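# Pin a cable end against the reel and hold it aloft

## Task

Close one gripper on the reel so that the cable, at a spot close to one of its ends, is pinned under one of that gripper's fingers. Report completion only while that one grip, with no other support, keeps the reel still and well above the table. The other arm's gripper must be empty and away from both the reel and the cable, and it may touch the holding arm lightly at most.

## Robot and tools

Robot: two 6-joint arms, left_arm and right_arm, each ending in a two-finger parallel gripper. Base (URDF root) of left_arm sits at (-0.044, +0.287, 0) m with quat_wxyz (+0.996, 0, 0, -0.088). right_arm is at (-0.023, -0.240, 0) m with quat_wxyz (+1.000, 0, 0, +0.025).

Frame: every pose in results uses one scene frame. Its origin is on the table surface midway between the arms, +z is up, +x reaches out over the table, and left_arm is on the +y side. The arm names do not tell you which side of a picture they appear on. In the gripper's own frame the fingers point along +z and close along y. end_effector_position is the point between the finger pads, roughly 1 cm short of the fingertips. Reported hand positions can be a bit off, more so when the arm is stretched far.

execute_actions(actions, pictures): actions is a list with zero or one entry.
- Empty list: no command, just the current state.
- Move: {"rows": [...], "steps": n}. Each row has 14 numbers covering both arms: left_arm waist, shoulder, elbow, wrist pitch, wrist yaw, wrist roll, opening, then the same seven for right_arm. Include all 14 even when only one arm moves. The joint numbers are absolute target angles in radians, in the same form as the Joint positions line; they are not offsets. Opening is on a scale from -1 (closed) to +1 (fully open). Up to 15 rows; steps is 1 to 15 (15 if omitted). Each control step lasts 1/30 s and uses one row, and the final row repeats if there are fewer rows than steps.
- Wait: {"steps": n} with n up to 300 control steps, counted from the last result, so your reply time counts toward it.
- pictures: true/false to include or skip camera images (they come by default).
A refused call sends nothing.

Joint ranges (radians, same for both arms): waist -2.880 to 2.880, shoulder 0.000 to 3.142, elbow 0.000 to 3.019, wrist pitch -1.693 to 1.571, wrist yaw -1.571 to 1.571, wrist roll -2.094 to 2.094. A call is refused if a target is beyond an end by more than 0.019 and also farther out than that joint's last reported angle. True ends may differ by up to 0.019 either way. A target past the real end gets clipped there, and the result may say "joint sent to its limit", possibly referring to an earlier action. Its absence does not prove there is room left.

Motion: joint speed is capped. Each step, a joint's target may lead its measured angle by at most 0.264 (waist), 0.32 (shoulder), 0.276 (elbow), 0.33 (wrist pitch), 0.186 (wrist yaw), 0.522 (wrist roll) rad. If the targets would place the hand over 70 mm from where it is now, all of that arm's targets are pulled back proportionally, so long moves take several calls. Between calls the arms keep heading for the last row sent. They stop once everything has nearly stopped moving (a slow or blocked move counts) or a step is HELD; only a new action makes them continue. Fingers still opening or closing finish their motion.

Result lines:
- State line left_arm: … | right_arm: … gives each hand's end_effector_position (m) and end_effector_quat_wxyz.
- Joint positions / Joint velocities: per arm, the six joints (rad, rad/s) then finger-pad gap (m, m/s; 0.094 m is fully open).
- grip_measured: measured opening on the same -1..+1 scale you command. Each gripper's reading has its own fixed error up to about 1 mm. Away from the extremes the fingers go to where grip_measured would equal your number. To hold something, keep commanding below grip_measured: roughly 0.03 lower for a firm grip, less for a gentler one. Pad force tops out near 50 to 62 N (lower on some grippers, lower still on parts under about 2 mm thick), with a short harder spike on first contact.
- "joint command not followed": the clearance check altered or blocked an arm's joint targets on some steps; the rest of the row still ran.
- HELD: marks steps on which your row, wholly or partly, was not sent.
- Joint torques: total drive output per joint, in Joint positions order without the gripper; nonzero even in free air, with per-unit offset, scale and noise, and friction can mimic or mask loads.
- MOTOR HOT appears from 85 °C. At 100 °C an OVER-TEMPERATURE FAULT stops that arm's motors and gripper until they cool, so the arm falls. Holding a load heats motors, even while you are thinking.

zoom_image(camera, region): a closer look at the latest full image of one camera. camera is one of cam_head_left, cam_head_right, cam_high, cam_low, cam_left_wrist, cam_right_wrist (all 504x504). region is [x0, y0, x1, y1] in pixels, origin at top-left, at most 504 by 504.

read_manual(section): only returns the URDF licence text ("licences"); it does not move anything.

finished_scene(scene): ends the current scene (give its number) and grades it; it cannot be undone, and the goal must be holding at that moment. Replying with no tool call ends the run.

Cameras: calibration (intrinsics, distortion, world-to-camera transforms) is supplied for each camera. Actual poses may be slightly off. Wrist camera poses are derived from that arm's joint readings.

Avoid: pushing or knocking anything off the table, letting the arms collide or press on each other, dropping or slipping the reel, slamming, and hard pushes. Loose objects may occasionally get a brief push from outside. Smooth motion with little motor effort is preferred.

Each tool is called after "Request:" by a JSON object that holds its "api" and its "payload".

## Session

Request:
{"api": "execute_actions", "payload": {"actions": []}}

Scene clock: 0.00 s of 4800.00 s.
left_arm: end_effector_position=(+0.2400, +0.4621, +0.1368) grip_measured=+1.000 end_effector_quat_wxyz=(+0.250, +0.300, +0.920, -0.036) | right_arm: end_effector_position=(+0.6634, +0.0613, +0.1513) grip_measured=+1.000 end_effector_quat_wxyz=(+0.114, +0.005, +0.935, +0.337)
Joint positions: left_arm=[ 0.972  1.157  0.767 -1.008  0.484  1.383  0.094] | right_arm=[ 0.24   2.094  1.886 -0.884 -0.571  0.445  0.094]
Joint velocities: left_arm=[-0.015 -0.015 -0.012  0.002 -0.051 -0.007  0.   ] | right_arm=[-0.015 -0.005 -0.002  0.002 -0.007  0.007  0.   ]
Joint torques (N m, as the arm reports them, + toward a larger angle): no reading
Motor temperatures (°C, as the motors report them): left_arm=[25 24 22 24 24 22] | right_arm=[25 23 24 24 22 24]

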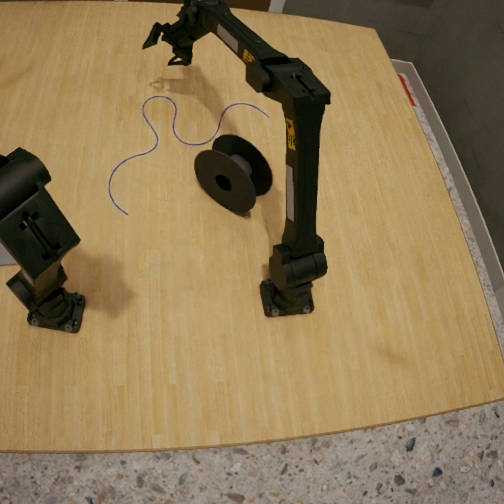

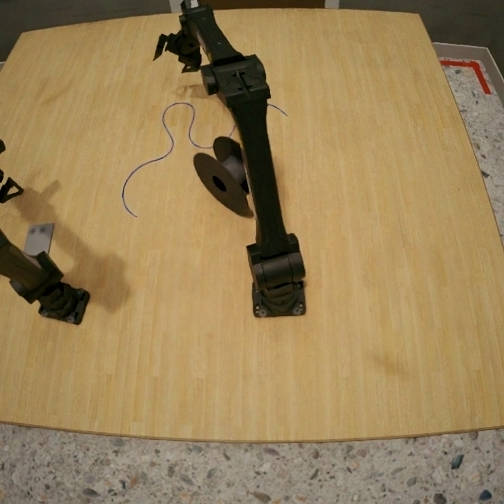

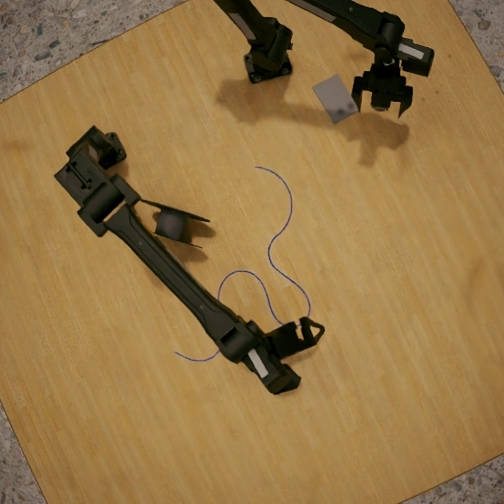

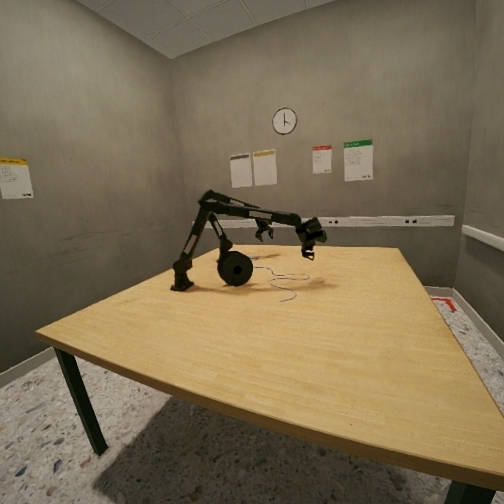

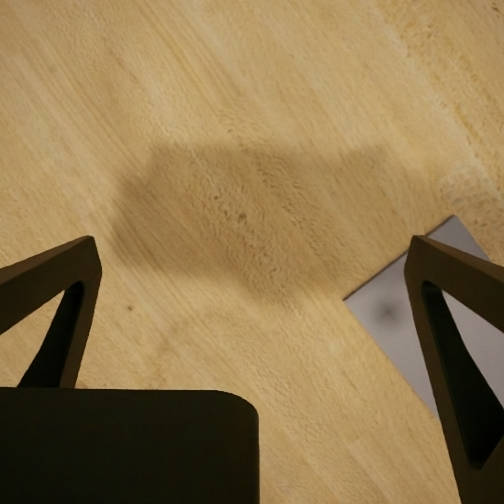

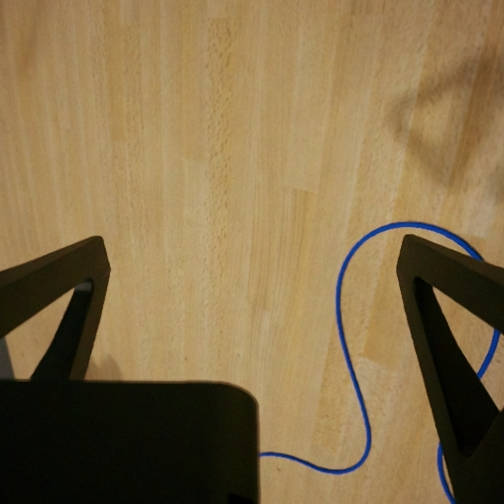

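Request:
{"api": "execute_actions", "payload": {"actions": [{"rows":[[-0.205,1.273,0.761,-1.059,0,-0.89,1,0.24,1.5,1.5,-0.9,0,0,1]],"steps":15}], "pictures": false}}

Request:
{"api": "execute_actions", "payload": {"actions": [{"rows":[[-0.205,1.273,0.761,-1.059,0,-0.89,1,-0.5,1.2,1.3,-0.9,0,0,1]],"steps":15}], "pictures": false}}

Request:
{"api": "execute_actions", "payload": {"actions": [{"steps":45}]}}

Scene clock: 7.93 s of 4800.00 s.
left_arm: end_effector_position=(+0.2560, +0.1876, +0.0778) grip_measured=+1.000 end_effector_quat_wxyz=(+0.007, +0.196, +0.981, -0.002) | right_arm: end_effector_position=(+0.5619, -0.0640, +0.2875) grip_measured=+1.000 end_effector_quat_wxyz=(+0.298, -0.096, +0.948, +0.062)
Joint positions: left_arm=[-0.14   1.287  0.768 -1.038  0.003  0.078  0.094] | right_arm=[ 0.241  1.564  1.508 -0.896 -0.008  0.092  0.094]
Joint velocities: left_arm=[-2.095 -0.015 -0.012 -0.027 -0.051 -2.703  0.   ] | right_arm=[-0.005 -1.079 -0.007  0.017  0.11  -0.491  0.   ]
Joint torques (N m, as the arm reports them, + toward a larger angle): left_arm=[  5.47 -10.47   8.19  -0.9   -0.22  -0.2 ] | right_arm=[  0.46 -11.11   7.99   0.63   0.15  -0.22]
Motor temperatures (°C, as the motors report them): left_arm=[25 25 24 24 24 22] | right_arm=[25 25 27 24 23 24]
Steps of this call (steps 1 to 180: nothing new was sent; then 1.43 s passed at rest; steps 181 to 195: all 15 steps of this action). Readings (joint positions):
181: left_arm=[0.951 1.162 0.767 -1.015 0.398 1.310] | right_arm=[0.240 2.079 1.860 -0.876 -0.518 0.404]
182: left_arm=[0.905 1.175 0.768 -1.022 0.303 1.222] | right_arm=[0.241 2.046 1.804 -0.874 -0.459 0.361]
184: left_arm=[0.761 1.221 0.768 -1.035 0.105 1.035] | right_arm=[0.241 1.963 1.678 -0.879 -0.343 0.291]
188: left_arm=[0.431 1.286 0.768 -1.037 0.008 0.687] | right_arm=[0.241 1.812 1.542 -0.896 -0.155 0.210]
195: the state above

Scene clock: 8.43 s of 4800.00 s.
left_arm: end_effector_position=(+0.2467, +0.1675, +0.0797) grip_measured=+1.000 end_effector_quat_wxyz=(+0.004, -0.219, +0.976, -0.005) | right_arm: end_effector_position=(+0.4555, -0.3836, +0.3978) grip_measured=+1.000 end_effector_quat_wxyz=(+0.400, +0.149, +0.903, -0.048)
Joint positions: left_arm=[-0.21   1.281  0.768 -1.046  0.003 -0.828  0.094] | right_arm=[-0.342  1.181  1.332 -0.892 -0.006  0.038  0.094]
Joint velocities: left_arm=[-0.024 -0.015 -0.002 -0.007 -0.022 -0.388  0.   ] | right_arm=[-1.587  0.044 -0.159 -0.007 -0.037 -0.095  0.   ]
Joint torques (N m, as the arm reports them, + toward a larger angle): left_arm=[ 1.13 -9.91  8.27 -0.46 -0.3  -0.18] | right_arm=[ 1.77 -5.05  7.73  0.98  0.16 -0.14]
Motor temperatures (°C, as the motors report them): left_arm=[25 25 24 24 24 22] | right_arm=[25 25 27 24 23 24]
Steps of this call (steps 1 to 15: all 15 steps of this action). Readings (joint positions):
1: left_arm=[-0.199 1.287 0.768 -1.039 0.004 -0.019] | right_arm=[0.235 1.526 1.500 -0.893 -0.008 0.086]
2: left_arm=[-0.237 1.286 0.768 -1.041 0.005 -0.117] | right_arm=[0.226 1.482 1.483 -0.892 -0.009 0.082]
4: left_arm=[-0.255 1.285 0.768 -1.044 0.005 -0.313] | right_arm=[0.185 1.394 1.440 -0.892 -0.009 0.074]
8: left_arm=[-0.220 1.281 0.768 -1.046 0.003 -0.640] | right_arm=[0.034 1.251 1.372 -0.892 -0.009 0.057]
15: the state above

Scene clock: 9.93 s of 4800.00 s.
left_arm: end_effector_position=(+0.2467, +0.1675, +0.0797) grip_measured=+1.000 end_effector_quat_wxyz=(+0.004, -0.243, +0.970, -0.005) | right_arm: end_effector_position=(+0.4240, -0.4643, +0.3704) grip_measured=+1.000 end_effector_quat_wxyz=(+0.369, +0.219, +0.899, -0.086)
Joint positions: left_arm=[-0.21   1.281  0.768 -1.046  0.003 -0.878  0.094] | right_arm=[-0.512  1.2    1.299 -0.892  0.003  0.015  0.094]
Joint velocities: left_arm=[-0.024  0.005 -0.002 -0.002 -0.037 -0.081  0.   ] | right_arm=[-0.005  0.015  0.012  0.002 -0.022 -0.037  0.   ]
Joint torques (N m, as the arm reports them, + toward a larger angle): left_arm=[ 0.99 -9.74  8.2  -0.54 -0.3  -0.16] | right_arm=[ 1.64 -6.42  8.94  0.85 -0.08 -0.21]
Motor temperatures (°C, as the motors report them): left_arm=[25 25 25 24 24 22] | right_arm=[25 25 28 24 23 24]
Steps of this call (steps 1 to 30: the robot went on to your last target; steps 31 to 45: nothing new was sent). Readings (joint positions):
1: left_arm=[-0.210 1.281 0.768 -1.046 0.003 -0.838] | right_arm=[-0.397 1.183 1.326 -0.892 -0.005 0.034]
2: left_arm=[-0.210 1.281 0.768 -1.046 0.003 -0.846] | right_arm=[-0.447 1.185 1.319 -0.892 -0.001 0.031]
4: left_arm=[-0.210 1.281 0.768 -1.046 0.003 -0.858] | right_arm=[-0.515 1.191 1.307 -0.892 0.004 0.027]
8: left_arm=[-0.210 1.281 0.768 -1.046 0.003 -0.869] | right_arm=[-0.526 1.199 1.299 -0.892 0.004 0.021]
45: the state above
All arms were judged still, so your last target was given up. Only a new action makes them travel on or press farther. Fingers that are still opening or closing keep moving.
camera_calibration (this result's frames):
cam_left_wrist: T_world_to_cam=[[0.469335, -0.883013, 0.00360514, 0.0292168], [-0.728419, -0.384851, 0.566829, 0.208074], [-0.49913, -0.268658, -0.823828, 0.356591], [0, 0, 0, 1]] pos_world=[0.315838, 0.201678, 0.175722]
cam_right_wrist: T_world_to_cam=[[-0.458, -0.88884, -0.0140854, -0.213671], [-0.875759, 0.453866, -0.164473, 0.648131], [0.152583, -0.0629931, -0.986281, 0.396487], [0, 0, 0, 1]] pos_world=[0.409248, -0.459108, 0.494638]

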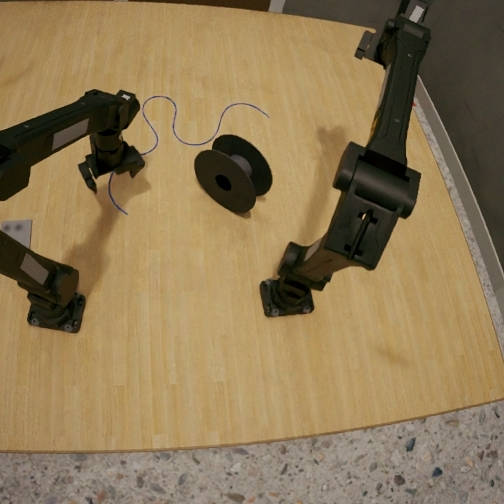

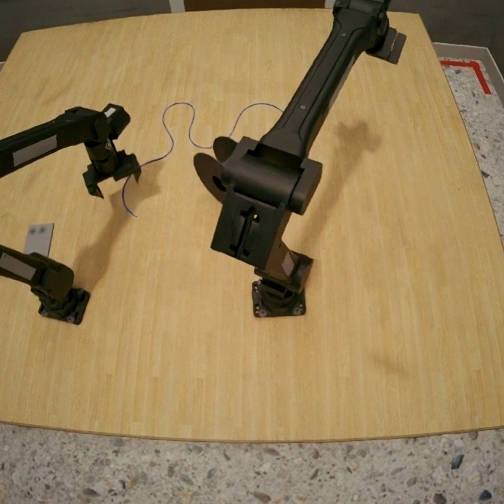

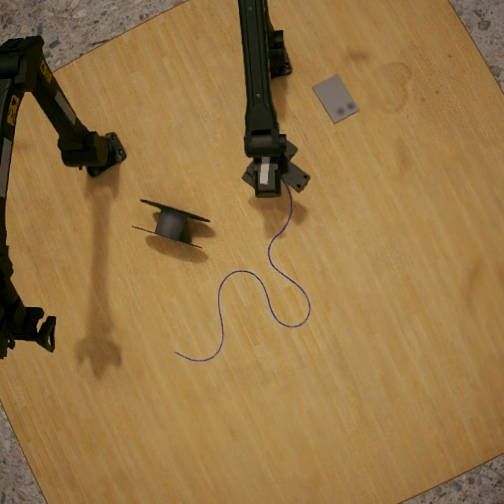

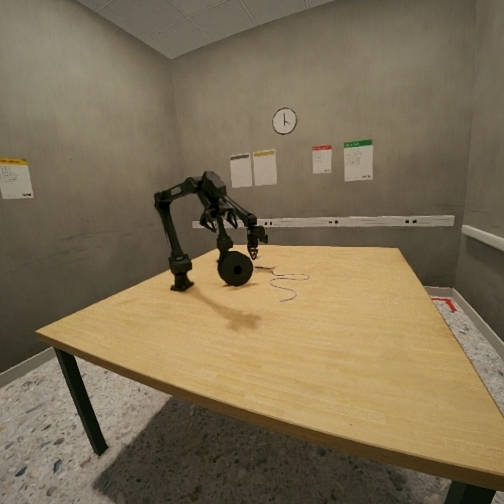

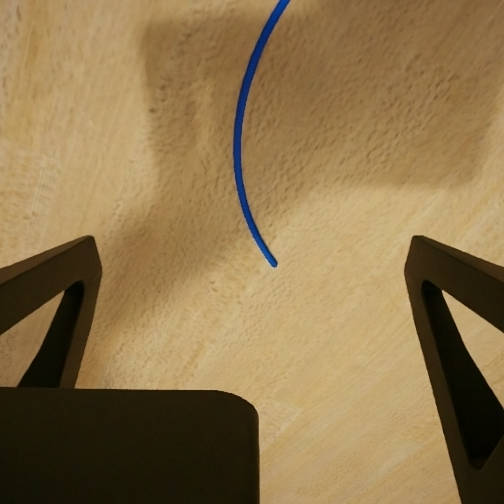

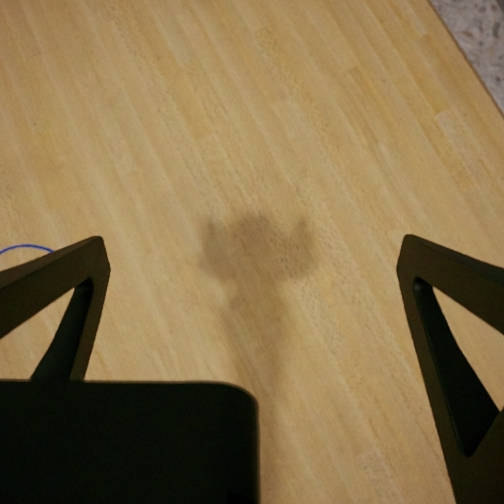

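Request:
{"api": "execute_actions", "payload": {"actions": [{"rows":[[-0.307,1.34,0.68,-0.89,0,-0.98,1,-0.5,1.2,1.3,-0.9,0,0,1],[-0.307,1.377,0.645,-0.85,0,-0.98,1,-0.5,1.2,1.3,-0.9,0,0,1]],"steps":15}]}}

Scene clock: 12.50 s of 4800.00 s.
left_arm: end_effector_position=(+0.2166, +0.1486, +0.0151) grip_measured=+1.000 end_effector_quat_wxyz=(-0.008, -0.237, +0.971, +0.006) | right_arm: end_effector_position=(+0.4240, -0.4643, +0.3704) grip_measured=+1.000 end_effector_quat_wxyz=(+0.369, +0.219, +0.899, -0.086)
Joint positions: left_arm=[-0.309  1.376  0.647 -0.862  0.001 -0.965  0.094] | right_arm=[-0.512  1.2    1.299 -0.892  0.003  0.015  0.094]
Joint velocities: left_arm=[-0.005 -0.005 -0.007 -0.017 -0.051 -0.007  0.   ] | right_arm=[-0.005 -0.005 -0.012  0.007  0.037 -0.051  0.   ]
Joint torques (N m, as the arm reports them, + toward a larger angle): left_arm=[ 0.76 -9.18  7.38  0.63 -0.21 -0.21] | right_arm=[ 1.49 -6.49  8.78  0.86 -0.1  -0.19]
Motor temperatures (°C, as the motors report them): left_arm=[25 25 25 24 24 22] | right_arm=[25 25 28 24 23 24]
Steps of this call (steps 1 to 62: nothing new was sent; steps 63 to 77: all 15 steps of this action). Readings (joint positions):
63: left_arm=[-0.217 1.282 0.757 -1.013 -0.001 -0.893] | right_arm=[-0.512 1.200 1.299 -0.892 0.003 0.015]
64: left_arm=[-0.233 1.288 0.735 -0.956 -0.001 -0.908] | right_arm=[-0.512 1.200 1.299 -0.892 0.003 0.015]
66: left_arm=[-0.275 1.322 0.691 -0.890 -0.001 -0.929] | right_arm=[-0.512 1.200 1.299 -0.892 0.003 0.015]
70: left_arm=[-0.310 1.380 0.646 -0.870 0.001 -0.954] | right_arm=[-0.512 1.200 1.299 -0.892 0.003 0.015]
77: the state above
camera_calibration (this result's frames):
cam_left_wrist: T_world_to_cam=[[0.458251, -0.888519, -0.023248, 0.0304934], [-0.71723, -0.385105, 0.580754, 0.212917], [-0.524964, -0.249457, -0.813747, 0.285922], [0, 0, 0, 1]] pos_world=[0.288835, 0.180414, 0.109725]
cam_right_wrist: T_world_to_cam=[[-0.458, -0.88884, -0.0140854, -0.213671], [-0.875759, 0.453866, -0.164473, 0.648131], [0.152583, -0.0629931, -0.986281, 0.396487], [0, 0, 0, 1]] pos_world=[0.409248, -0.459108, 0.494638]

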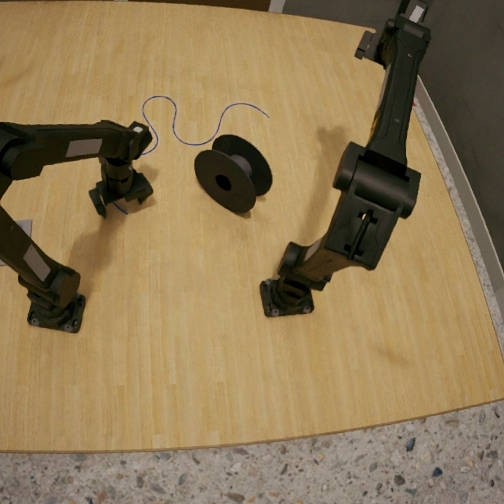

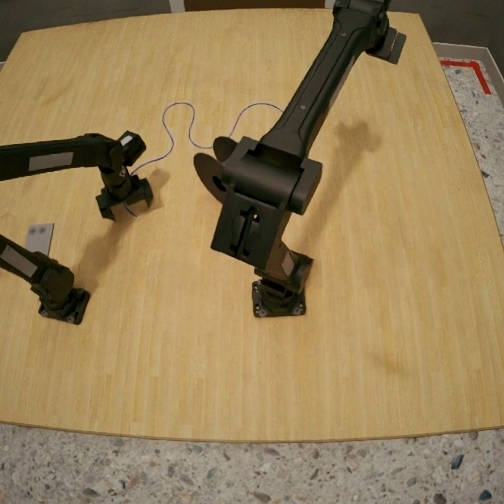

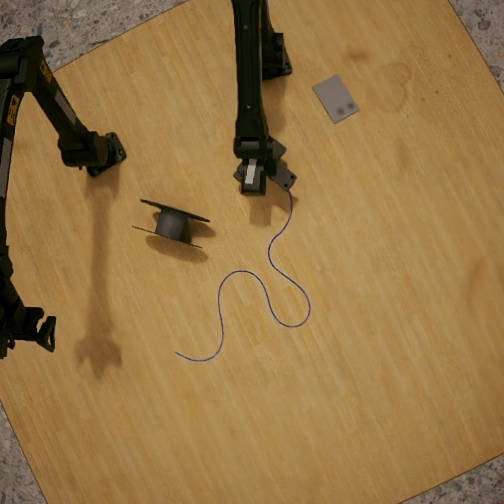

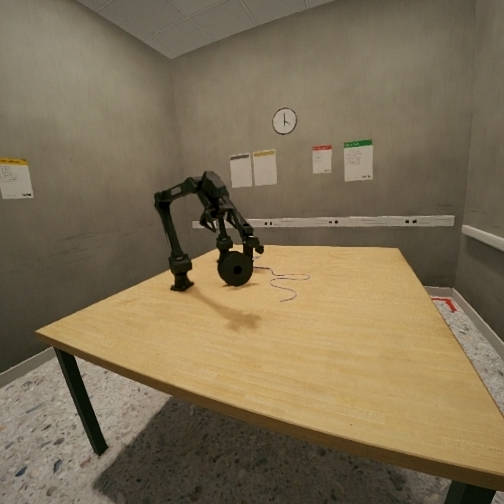

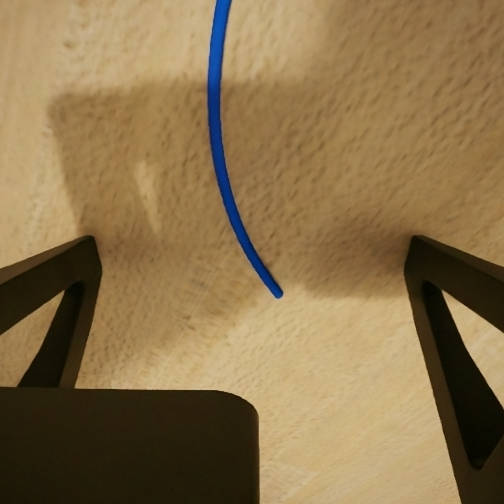

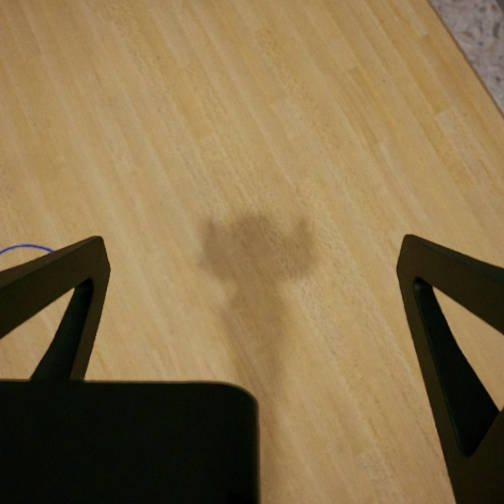

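Request:
{"api": "execute_actions", "payload": {"actions": [{"rows":[[-0.307,1.377,0.634,-0.84,0,-0.98,1,-0.5,1.2,1.3,-0.9,0,0,1],[-0.307,1.377,0.634,-0.84,0,-0.98,1,-0.5,1.2,1.3,-0.9,0,0,1],[-0.307,1.377,0.634,-0.84,0,-0.98,1,-0.5,1.2,1.3,-0.9,0,0,1],[-0.307,1.377,0.634,-0.84,0,-0.98,-1,-0.5,1.2,1.3,-0.9,0,0,1]],"steps":15}], "pictures": false}}

Request:
{"api": "execute_actions", "payload": {"actions": [{"steps":15}]}}

Request:
{"api": "zoom_image", "payload": {"camera": "cam_high", "region": [110,170,230,290]}}

Scene clock: 14.33 s of 4800.00 s.
left_arm: end_effector_position=(+0.2178, +0.1479, +0.0146) grip_measured=-0.986 end_effector_quat_wxyz=(-0.005, -0.239, +0.971, +0.004) | right_arm: end_effector_position=(+0.4240, -0.4643, +0.3704) grip_measured=+1.000 end_effector_quat_wxyz=(+0.369, +0.219, +0.899, -0.086)
Joint positions: left_arm=[-0.309  1.376  0.646 -0.853  0.001 -0.968  0.001] | right_arm=[-0.512  1.2    1.299 -0.892  0.003  0.015  0.094]
Joint velocities: left_arm=[-0.015 -0.005  0.007 -0.007  0.007 -0.037 -0.   ] | right_arm=[-0.015 -0.015  0.002  0.002  0.051 -0.051  0.   ]
Joint torques (N m, as the arm reports them, + toward a larger angle): left_arm=[ 0.9  -9.05  6.47  0.56 -0.2  -0.16] | right_arm=[ 1.23 -6.48  8.73  0.8  -0.03 -0.17]
Motor temperatures (°C, as the motors report them): left_arm=[25 25 25 24 24 22] | right_arm=[25 25 28 24 23 24]
Steps of this call (steps 1 to 15: the robot went on to your last target; steps 16 to 40: nothing new was sent; steps 41 to 55: all 15 steps of this action). Readings (joint positions):
41: left_arm=[-0.309 1.376 0.647 -0.861 0.001 -0.968] | right_arm=[-0.512 1.200 1.299 -0.892 0.003 0.015]
42: left_arm=[-0.309 1.376 0.647 -0.858 0.001 -0.968] | right_arm=[-0.512 1.200 1.299 -0.892 0.003 0.015]
44: left_arm=[-0.309 1.376 0.646 -0.855 0.001 -0.968] | right_arm=[-0.512 1.200 1.299 -0.892 0.003 0.015]
48: left_arm=[-0.309 1.376 0.646 -0.854 0.001 -0.968] | right_arm=[-0.512 1.200 1.299 -0.892 0.003 0.015]
55: the state above

Scene clock: 14.83 s of 4800.00 s.
left_arm: end_effector_position=(+0.2178, +0.1479, +0.0146) grip_measured=-0.986 end_effector_quat_wxyz=(-0.005, -0.239, +0.971, +0.004) | right_arm: end_effector_position=(+0.4240, -0.4643, +0.3704) grip_measured=+1.000 end_effector_quat_wxyz=(+0.369, +0.219, +0.899, -0.086)
Joint positions: left_arm=[-0.309  1.376  0.646 -0.853  0.001 -0.968  0.001] | right_arm=[-0.512  1.2    1.299 -0.892  0.003  0.015  0.094]
Joint velocities: left_arm=[ 0.005 -0.015 -0.012 -0.012  0.007 -0.022 -0.   ] | right_arm=[-0.005  0.024 -0.002 -0.012 -0.066  0.007  0.   ]
Joint torques (N m, as the arm reports them, + toward a larger angle): left_arm=[ 1.16 -9.11  6.44  0.68 -0.21 -0.2 ] | right_arm=[ 1.72 -6.31  8.81  0.78 -0.08 -0.21]
Motor temperatures (°C, as the motors report them): left_arm=[25 25 25 24 24 22] | right_arm=[25 25 29 24 23 24]
Steps of this call (steps 1 to 15: the robot went on to your last target). Readings (joint positions):
1: left_arm=[-0.309 1.376 0.646 -0.853 0.001 -0.968] | right_arm=[-0.512 1.200 1.299 -0.892 0.003 0.015]
2: left_arm=[-0.309 1.376 0.646 -0.853 0.001 -0.968] | right_arm=[-0.512 1.200 1.299 -0.892 0.003 0.015]
4: left_arm=[-0.309 1.376 0.646 -0.853 0.001 -0.968] | right_arm=[-0.512 1.200 1.299 -0.892 0.003 0.015]
8: left_arm=[-0.309 1.376 0.646 -0.853 0.001 -0.968] | right_arm=[-0.512 1.200 1.299 -0.892 0.003 0.015]
15: the state above
All arms were judged still, so your last target was given up. Only a new action makes them travel on or press farther. Fingers that are still opening or closing keep moving.
camera_calibration (this result's frames):
cam_left_wrist: T_world_to_cam=[[0.461429, -0.887008, -0.0173284, 0.028337], [-0.719633, -0.385639, 0.577418, 0.214471], [-0.518857, -0.253967, -0.816265, 0.285402], [0, 0, 0, 1]] pos_world=[0.289347, 0.180326, 0.109615]
cam_right_wrist: T_world_to_cam=[[-0.458, -0.88884, -0.0140854, -0.213671], [-0.875759, 0.453866, -0.164473, 0.648131], [0.152583, -0.0629931, -0.986281, 0.396487], [0, 0, 0, 1]] pos_world=[0.409248, -0.459108, 0.494638]

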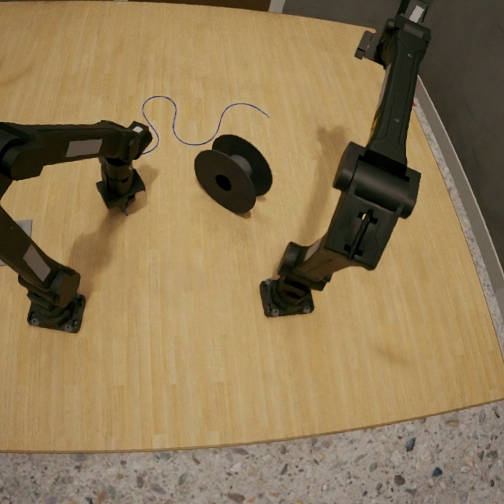

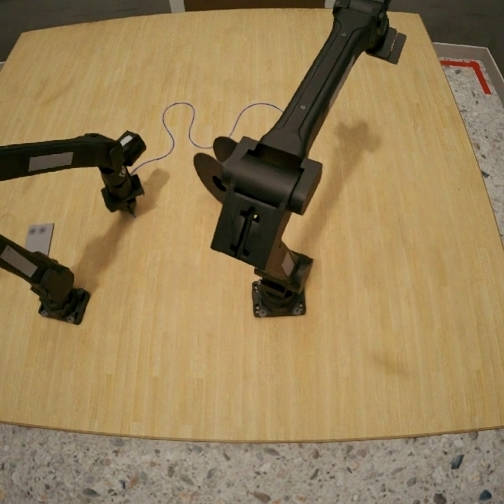

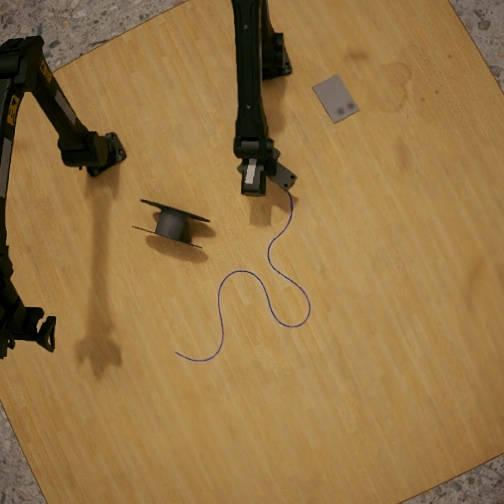

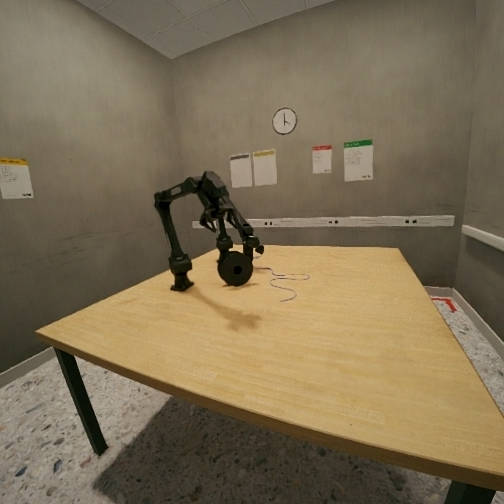

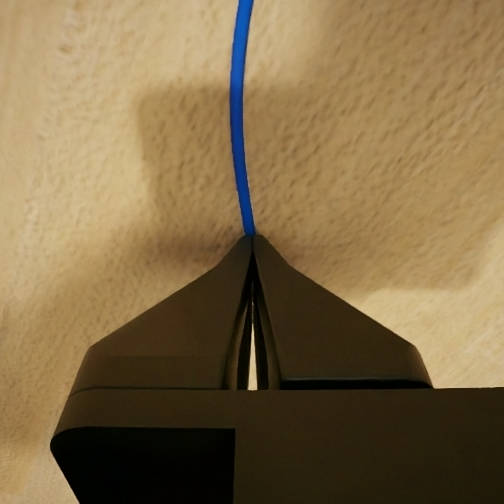

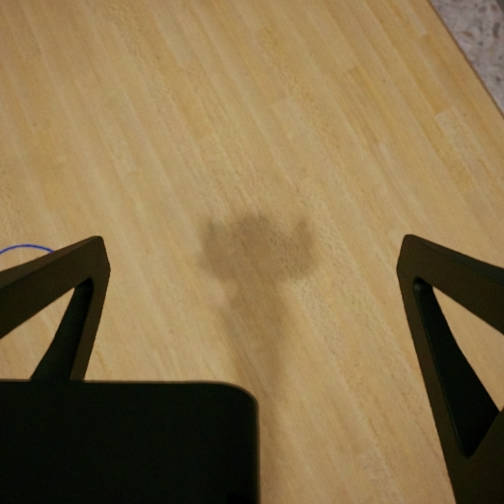

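Region (110, 170, 230, 290) of cam_high's 504x504 image, scaled by 4.200, with more detail than that image has.

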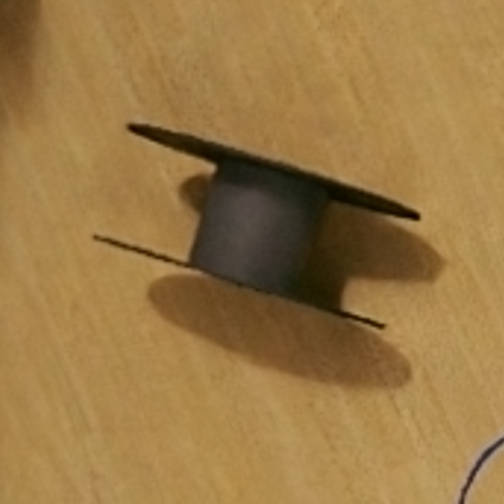

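Request:
{"api": "execute_actions", "payload": {"actions": [{"rows":[[-0.307,1.33,0.72,-0.95,0,-0.98,-1,-0.5,1.2,1.3,-0.9,0,0,1],[-0.307,1.28,0.8,-1.08,0,-0.98,-1,-0.5,1.2,1.3,-0.9,0,0,1],[-0.307,1.2,0.95,-1.3,0,-0.98,-1,-0.5,1.2,1.3,-0.9,0,0,1],[-0.307,1.2,0.95,-1.3,0,-0.98,-1,-0.5,1.2,1.3,-0.9,0,0,1],[-0.307,1.117,1.103,-1.557,0,-0.98,-1,-0.5,1.2,1.3,-0.9,0,0,1]],"steps":15}]}}

Scene clock: 23.20 s of 4800.00 s.
left_arm: end_effector_position=(+0.2186, +0.1475, +0.2344) grip_measured=-0.986 end_effector_quat_wxyz=(-0.000, -0.239, +0.971, -0.000) | right_arm: end_effector_position=(+0.4240, -0.4643, +0.3704) grip_measured=+1.000 end_effector_quat_wxyz=(+0.369, +0.219, +0.899, -0.086)
Joint positions: left_arm=[-0.309  1.114  1.061 -1.517  0.001 -0.968  0.001] | right_arm=[-0.512  1.2    1.299 -0.892  0.003  0.015  0.094]
Joint velocities: left_arm=[ 0.005 -0.396  0.618 -0.354  0.051 -0.022  0.   ] | right_arm=[ 0.005 -0.005 -0.002 -0.002  0.037 -0.066  0.   ]
Joint torques (N m, as the arm reports them, + toward a larger angle): left_arm=[ 0.86 -5.31 10.43 -0.54 -0.22 -0.18] | right_arm=[ 2.02 -6.69  8.78  0.77 -0.06 -0.16]
Motor temperatures (°C, as the motors report them): left_arm=[25 25 25 24 24 22] | right_arm=[25 25 30 24 23 24]
Steps of this call (steps 1 to 180: nothing new was sent; then 1.87 s passed at rest; steps 181 to 195: all 15 steps of this action). Readings (joint positions):
181: left_arm=[-0.309 1.373 0.651 -0.872 0.001 -0.968] | right_arm=[-0.512 1.200 1.299 -0.892 0.003 0.015]
182: left_arm=[-0.309 1.366 0.665 -0.925 0.001 -0.968] | right_arm=[-0.512 1.200 1.299 -0.892 0.003 0.015]
184: left_arm=[-0.309 1.337 0.707 -1.036 0.001 -0.968] | right_arm=[-0.512 1.200 1.299 -0.892 0.003 0.015]
188: left_arm=[-0.309 1.241 0.820 -1.230 0.001 -0.968] | right_arm=[-0.512 1.200 1.299 -0.892 0.003 0.015]
195: the state above
camera_calibration (this result's frames):
cam_left_wrist: T_world_to_cam=[[0.461566, -0.887081, -0.00666149, 0.0289325], [-0.726221, -0.382159, 0.571453, 0.0903069], [-0.509471, -0.258926, -0.820608, 0.46474], [0, 0, 0, 1]] pos_world=[0.289, 0.18051, 0.329956]
cam_right_wrist: T_world_to_cam=[[-0.458, -0.88884, -0.0140854, -0.213671], [-0.875759, 0.453866, -0.164473, 0.648131], [0.152583, -0.0629931, -0.986281, 0.396487], [0, 0, 0, 1]] pos_world=[0.409248, -0.459108, 0.494638]

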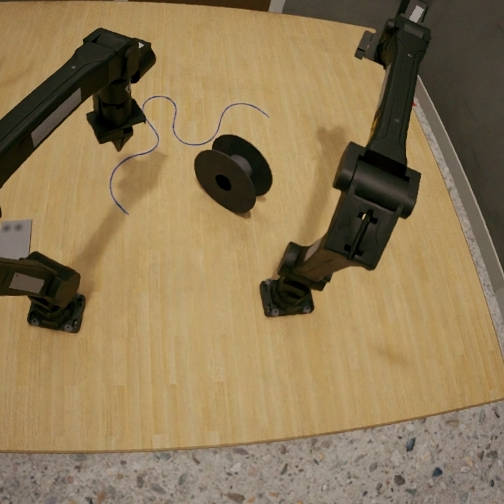

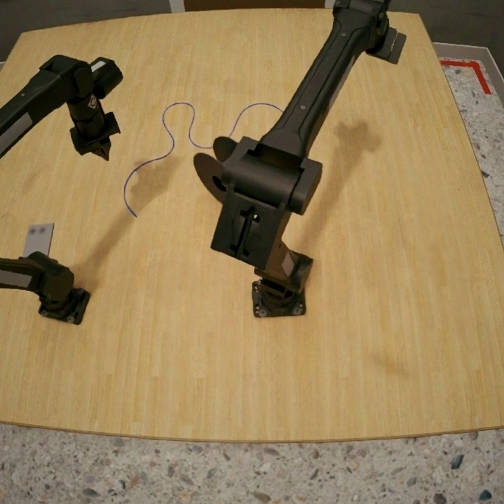

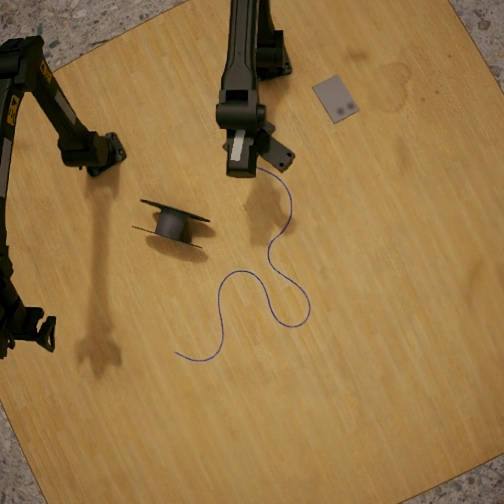

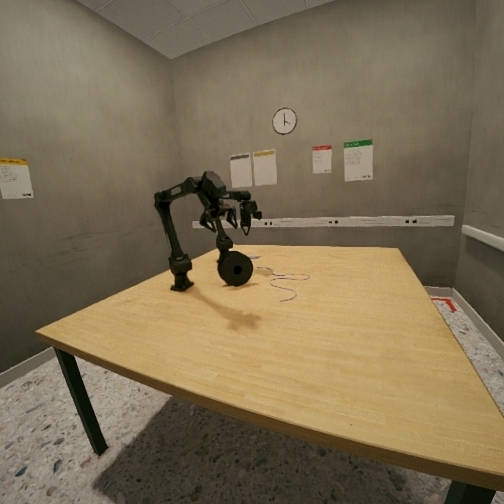

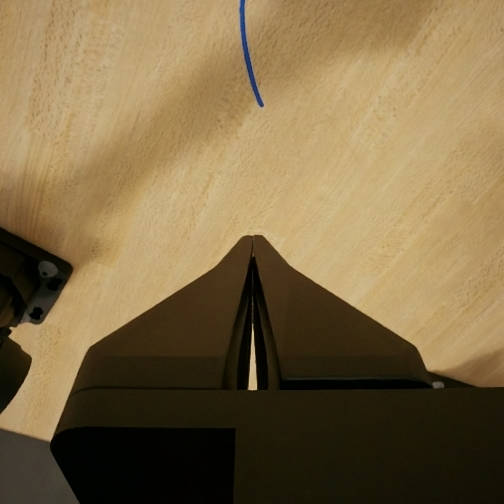

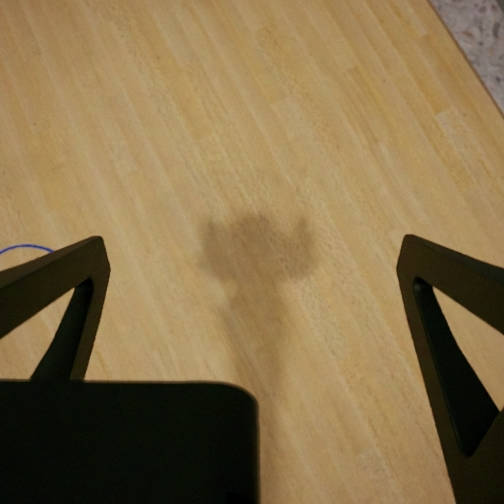

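Request:
{"api": "execute_actions", "payload": {"actions": [{"rows":[[-0.307,1.25,0.85,-1.15,0,-0.98,1,-0.5,1.2,1.3,-0.9,0,0,1],[-0.307,1.25,0.85,-1.15,0,-0.98,1,-0.5,1.2,1.3,-0.9,0,0,1],[-0.307,1.25,0.85,-1.15,0,-0.98,1,-0.5,1.2,1.3,-0.9,0,0,1],[-0.307,1.33,0.72,-0.95,0,-0.98,1,-0.5,1.2,1.3,-0.9,0,0,1],[-0.307,1.33,0.72,-0.95,0,-0.98,1,-0.5,1.2,1.3,-0.9,0,0,1],[-0.307,1.33,0.72,-0.95,0,-0.98,1,-0.5,1.2,1.3,-0.9,0,0,1],[-0.307,1.38,0.66,-0.85,0,-0.98,1,-0.5,1.2,1.3,-0.9,0,0,1],[-0.307,1.38,0.66,-0.85,0,-0.98,1,-0.5,1.2,1.3,-0.9,0,0,1],[-0.307,1.415,0.634,-0.80,0,-0.98,1,-0.5,1.2,1.3,-0.9,0,0,1]],"steps":15}], "pictures": false}}

Request:
{"api": "execute_actions", "payload": {"actions": [{"steps":20}]}}

Scene clock: 26.07 s of 4800.00 s.
left_arm: end_effector_position=(+0.2329, +0.1424, +0.0167) grip_measured=+1.000 end_effector_quat_wxyz=(+0.008, -0.246, +0.969, -0.008) | right_arm: end_effector_position=(+0.4240, -0.4643, +0.3704) grip_measured=+1.000 end_effector_quat_wxyz=(+0.369, +0.219, +0.899, -0.086)
Joint positions: left_arm=[-0.302  1.389  0.666 -0.824  0.001 -0.975  0.094] | right_arm=[-0.512  1.2    1.299 -0.892  0.003  0.015  0.094]
Joint velocities: left_arm=[-0.005 -0.034 -0.095  0.291 -0.081 -0.037  0.   ] | right_arm=[-0.005 -0.015  0.002  0.007  0.095 -0.037  0.   ]
Joint torques (N m, as the arm reports them, + toward a larger angle): left_arm=[ 0.37 -6.94  5.21  0.15 -0.27 -0.12] | right_arm=[ 1.43 -6.15  8.72  0.98 -0.04 -0.2 ]
Motor temperatures (°C, as the motors report them): left_arm=[25 25 26 24 24 22] | right_arm=[25 25 30 24 23 24]
Steps of this call (steps 1 to 30: the robot went on to your last target; steps 31 to 71: nothing new was sent; steps 72 to 86: all 15 steps of this action). Readings (joint positions):
72: left_arm=[-0.309 1.108 1.073 -1.509 0.001 -0.968] | right_arm=[-0.512 1.200 1.299 -0.892 0.003 0.015]
73: left_arm=[-0.309 1.109 1.046 -1.450 0.001 -0.968] | right_arm=[-0.512 1.200 1.299 -0.892 0.003 0.015]
75: left_arm=[-0.309 1.133 0.979 -1.341 0.001 -0.968] | right_arm=[-0.512 1.200 1.299 -0.892 0.003 0.015]
79: left_arm=[-0.309 1.237 0.830 -1.128 0.001 -0.968] | right_arm=[-0.512 1.200 1.299 -0.892 0.003 0.015]
86: the state above

Scene clock: 26.73 s of 4800.00 s.
left_arm: end_effector_position=(+0.2292, +0.1444, +0.0120) grip_measured=+1.000 end_effector_quat_wxyz=(+0.007, -0.245, +0.969, -0.006) | right_arm: end_effector_position=(+0.4240, -0.4643, +0.3704) grip_measured=+1.000 end_effector_quat_wxyz=(+0.369, +0.219, +0.899, -0.086)
Joint positions: left_arm=[-0.303  1.393  0.653 -0.813  0.    -0.975  0.094] | right_arm=[-0.512  1.2    1.299 -0.892  0.003  0.015  0.094]
Joint velocities: left_arm=[-0.015 -0.015 -0.017  0.007  0.022  0.037  0.   ] | right_arm=[-0.005  0.005  0.012  0.012 -0.022 -0.022  0.   ]
Joint torques (N m, as the arm reports them, + toward a larger angle): left_arm=[ 0.33 -7.36  5.77  0.68 -0.23 -0.12] | right_arm=[ 1.03 -6.38  8.89  0.85 -0.1  -0.2 ]
Motor temperatures (°C, as the motors report them): left_arm=[25 25 25 24 24 22] | right_arm=[25 25 30 24 23 24]
Steps of this call (steps 1 to 20: the robot went on to your last target). Readings (joint positions):
1: left_arm=[-0.303 1.390 0.662 -0.817 0.001 -0.975] | right_arm=[-0.512 1.200 1.299 -0.892 0.003 0.015]
2: left_arm=[-0.303 1.391 0.658 -0.814 0.001 -0.975] | right_arm=[-0.512 1.200 1.299 -0.892 0.003 0.015]
4: left_arm=[-0.303 1.393 0.653 -0.813 0.001 -0.975] | right_arm=[-0.512 1.200 1.299 -0.892 0.003 0.015]
8: left_arm=[-0.303 1.393 0.653 -0.813 0.000 -0.975] | right_arm=[-0.512 1.200 1.299 -0.892 0.003 0.015]
20: the state above
camera_calibration (this result's frames):
cam_left_wrist: T_world_to_cam=[[0.474036, -0.880472, 0.00762767, 0.0158098], [-0.729683, -0.387975, 0.563061, 0.2256], [-0.4928, -0.272477, -0.82638, 0.285063], [0, 0, 0, 1]] pos_world=[0.297601, 0.17912, 0.108423]
cam_right_wrist: T_world_to_cam=[[-0.458, -0.88884, -0.0140854, -0.213671], [-0.875759, 0.453866, -0.164473, 0.648131], [0.152583, -0.0629931, -0.986281, 0.396487], [0, 0, 0, 1]] pos_world=[0.409248, -0.459108, 0.494638]

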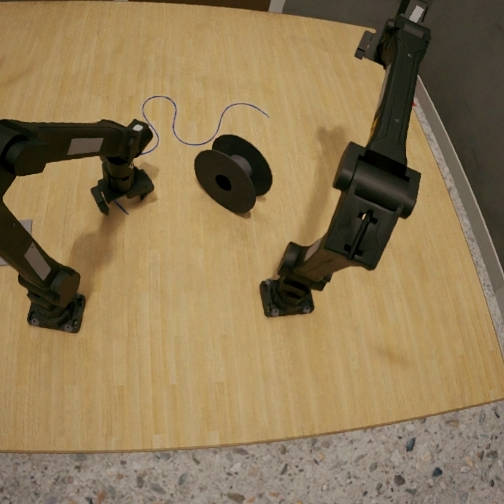

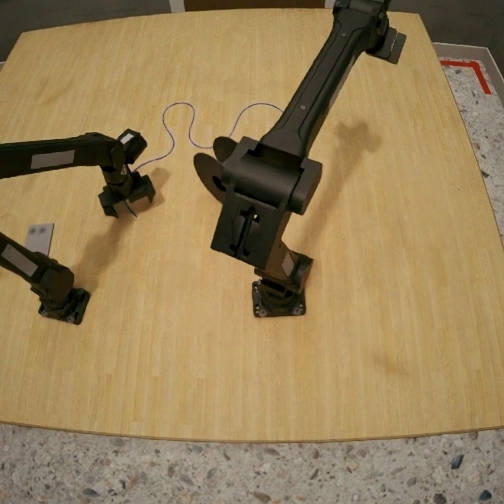

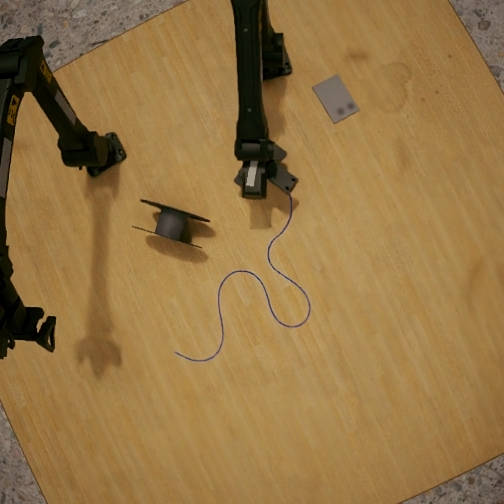

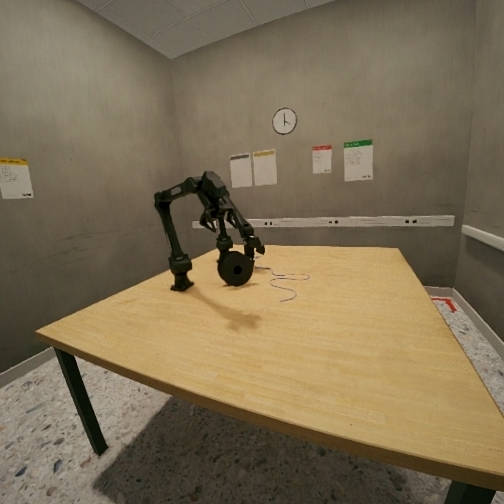

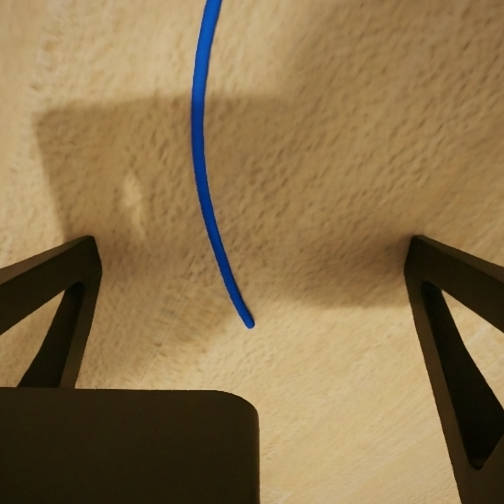

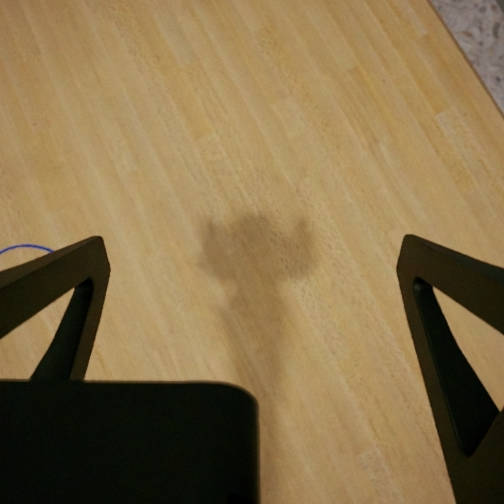

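Request:
{"api": "execute_actions", "payload": {"actions": [{"rows":[[-0.307,1.43,0.634,-0.79,0,-0.98,1,-0.5,1.2,1.3,-0.9,0,0,1]],"steps":15}], "pictures": false}}

Request:
{"api": "execute_actions", "payload": {"actions": [{"rows":[[-0.307,1.43,0.634,-0.79,0,-0.98,-1,-0.5,1.2,1.3,-0.9,0,0,1]],"steps":15}]}}

Scene clock: 28.30 s of 4800.00 s.
left_arm: end_effector_position=(+0.2291, +0.1444, +0.0119) grip_measured=+1.000 end_effector_quat_wxyz=(+0.007, -0.245, +0.969, -0.006) | right_arm: end_effector_position=(+0.4240, -0.4643, +0.3704) grip_measured=+1.000 end_effector_quat_wxyz=(+0.369, +0.219, +0.899, -0.086)
Joint positions: left_arm=[-0.303  1.393  0.653 -0.813  0.    -0.975  0.094] | right_arm=[-0.512  1.2    1.299 -0.892  0.003  0.015  0.094]
Joint velocities: left_arm=[-0.005 -0.005  0.007  0.007  0.007  0.022  0.   ] | right_arm=[ 0.015 -0.015  0.002  0.017  0.022 -0.051  0.   ]
Joint torques (N m, as the arm reports them, + toward a larger angle): left_arm=[ 0.27 -5.8   5.8   1.18 -0.2  -0.12] | right_arm=[ 1.64 -6.63  8.62  0.69 -0.09 -0.19]
Motor temperatures (°C, as the motors report them): left_arm=[25 25 25 24 24 22] | right_arm=[25 25 30 24 23 24]
Steps of this call (steps 1 to 15: the robot went on to your last target; steps 16 to 32: nothing new was sent; steps 33 to 47: all 15 steps of this action). Readings (joint positions):
33: left_arm=[-0.303 1.393 0.653 -0.813 0.000 -0.975] | right_arm=[-0.512 1.200 1.299 -0.892 0.003 0.015]
34: left_arm=[-0.303 1.393 0.653 -0.813 0.000 -0.975] | right_arm=[-0.512 1.200 1.299 -0.892 0.003 0.015]
36: left_arm=[-0.303 1.393 0.653 -0.813 0.000 -0.975] | right_arm=[-0.512 1.200 1.299 -0.892 0.003 0.015]
40: left_arm=[-0.303 1.393 0.653 -0.813 0.000 -0.975] | right_arm=[-0.512 1.200 1.299 -0.892 0.003 0.015]
47: the state above

Scene clock: 28.80 s of 4800.00 s.
left_arm: end_effector_position=(+0.2295, +0.1451, +0.0115) grip_measured=-0.969 end_effector_quat_wxyz=(+0.008, -0.246, +0.969, -0.004) | right_arm: end_effector_position=(+0.4240, -0.4643, +0.3704) grip_measured=+1.000 end_effector_quat_wxyz=(+0.369, +0.219, +0.899, -0.086)
Joint positions: left_arm=[-0.303  1.395  0.653 -0.812 -0.004 -0.975  0.001] | right_arm=[-0.512  1.2    1.299 -0.892  0.003  0.015  0.094]
Joint velocities: left_arm=[-0.015  0.005 -0.002  0.007 -0.095  0.007 -0.   ] | right_arm=[-0.015 -0.005  0.002 -0.007 -0.007 -0.037  0.   ]
Joint torques (N m, as the arm reports them, + toward a larger angle): left_arm=[ 0.53 -6.3   5.78  1.11  0.03 -0.13] | right_arm=[ 1.77 -6.61  8.88  0.74 -0.07 -0.21]
Motor temperatures (°C, as the motors report them): left_arm=[25 25 25 24 24 22] | right_arm=[25 25 30 24 23 24]
Steps of this call (steps 1 to 15: all 15 steps of this action). Readings (joint positions):
1: left_arm=[-0.303 1.393 0.653 -0.813 -0.002 -0.975] | right_arm=[-0.512 1.200 1.299 -0.892 0.003 0.015]
2: left_arm=[-0.303 1.393 0.653 -0.813 -0.004 -0.975] | right_arm=[-0.512 1.200 1.299 -0.892 0.003 0.015]
4: left_arm=[-0.303 1.394 0.653 -0.813 -0.004 -0.975] | right_arm=[-0.512 1.200 1.299 -0.892 0.003 0.015]
8: left_arm=[-0.303 1.394 0.653 -0.812 -0.004 -0.975] | right_arm=[-0.512 1.200 1.299 -0.892 0.003 0.015]
15: the state above
camera_calibration (this result's frames):
cam_left_wrist: T_world_to_cam=[[0.4741, -0.880461, 0.00410596, 0.0163132], [-0.730267, -0.390612, 0.560475, 0.226968], [-0.491873, -0.26872, -0.828161, 0.284235], [0, 0, 0, 1]] pos_world=[0.297821, 0.179399, 0.108115]
cam_right_wrist: T_world_to_cam=[[-0.458, -0.88884, -0.0140854, -0.213671], [-0.875759, 0.453866, -0.164473, 0.648131], [0.152583, -0.0629931, -0.986281, 0.396487], [0, 0, 0, 1]] pos_world=[0.409248, -0.459108, 0.494638]

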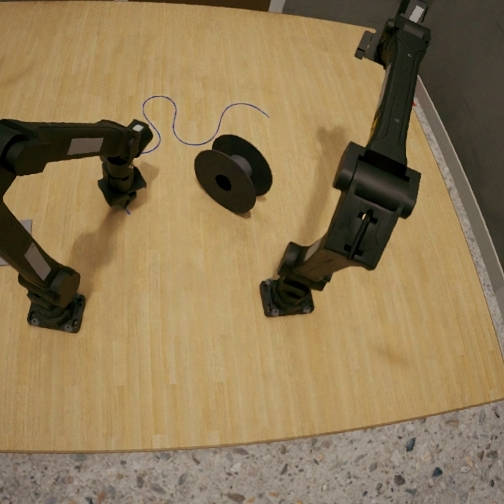

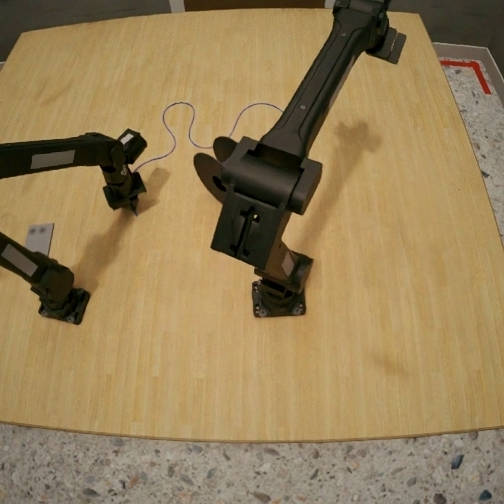

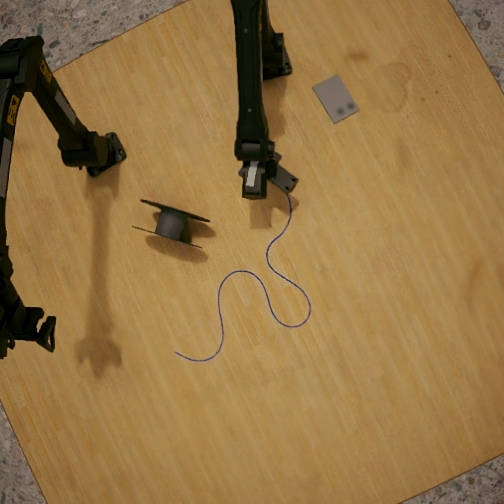

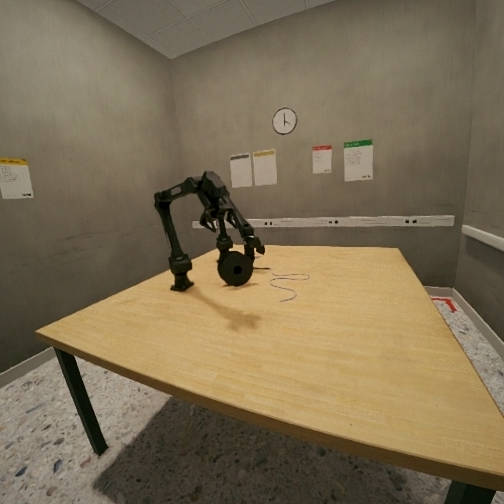

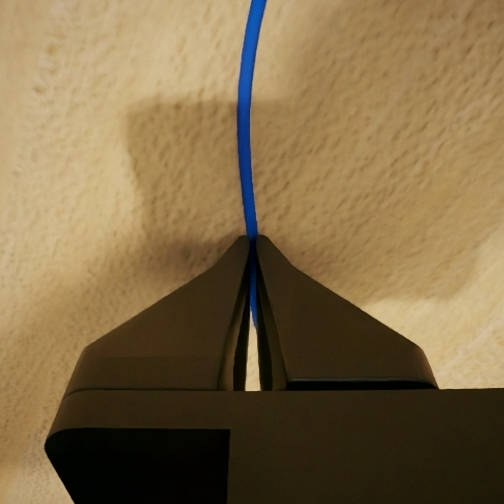

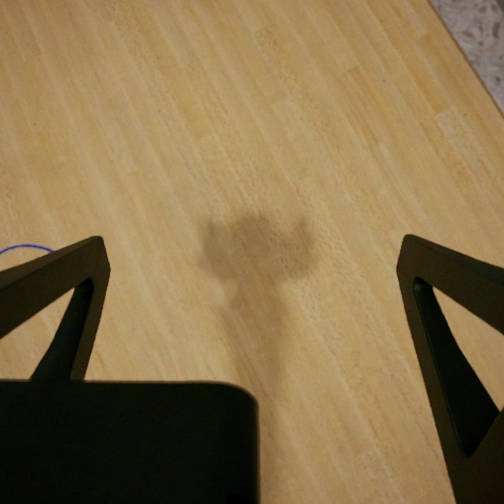

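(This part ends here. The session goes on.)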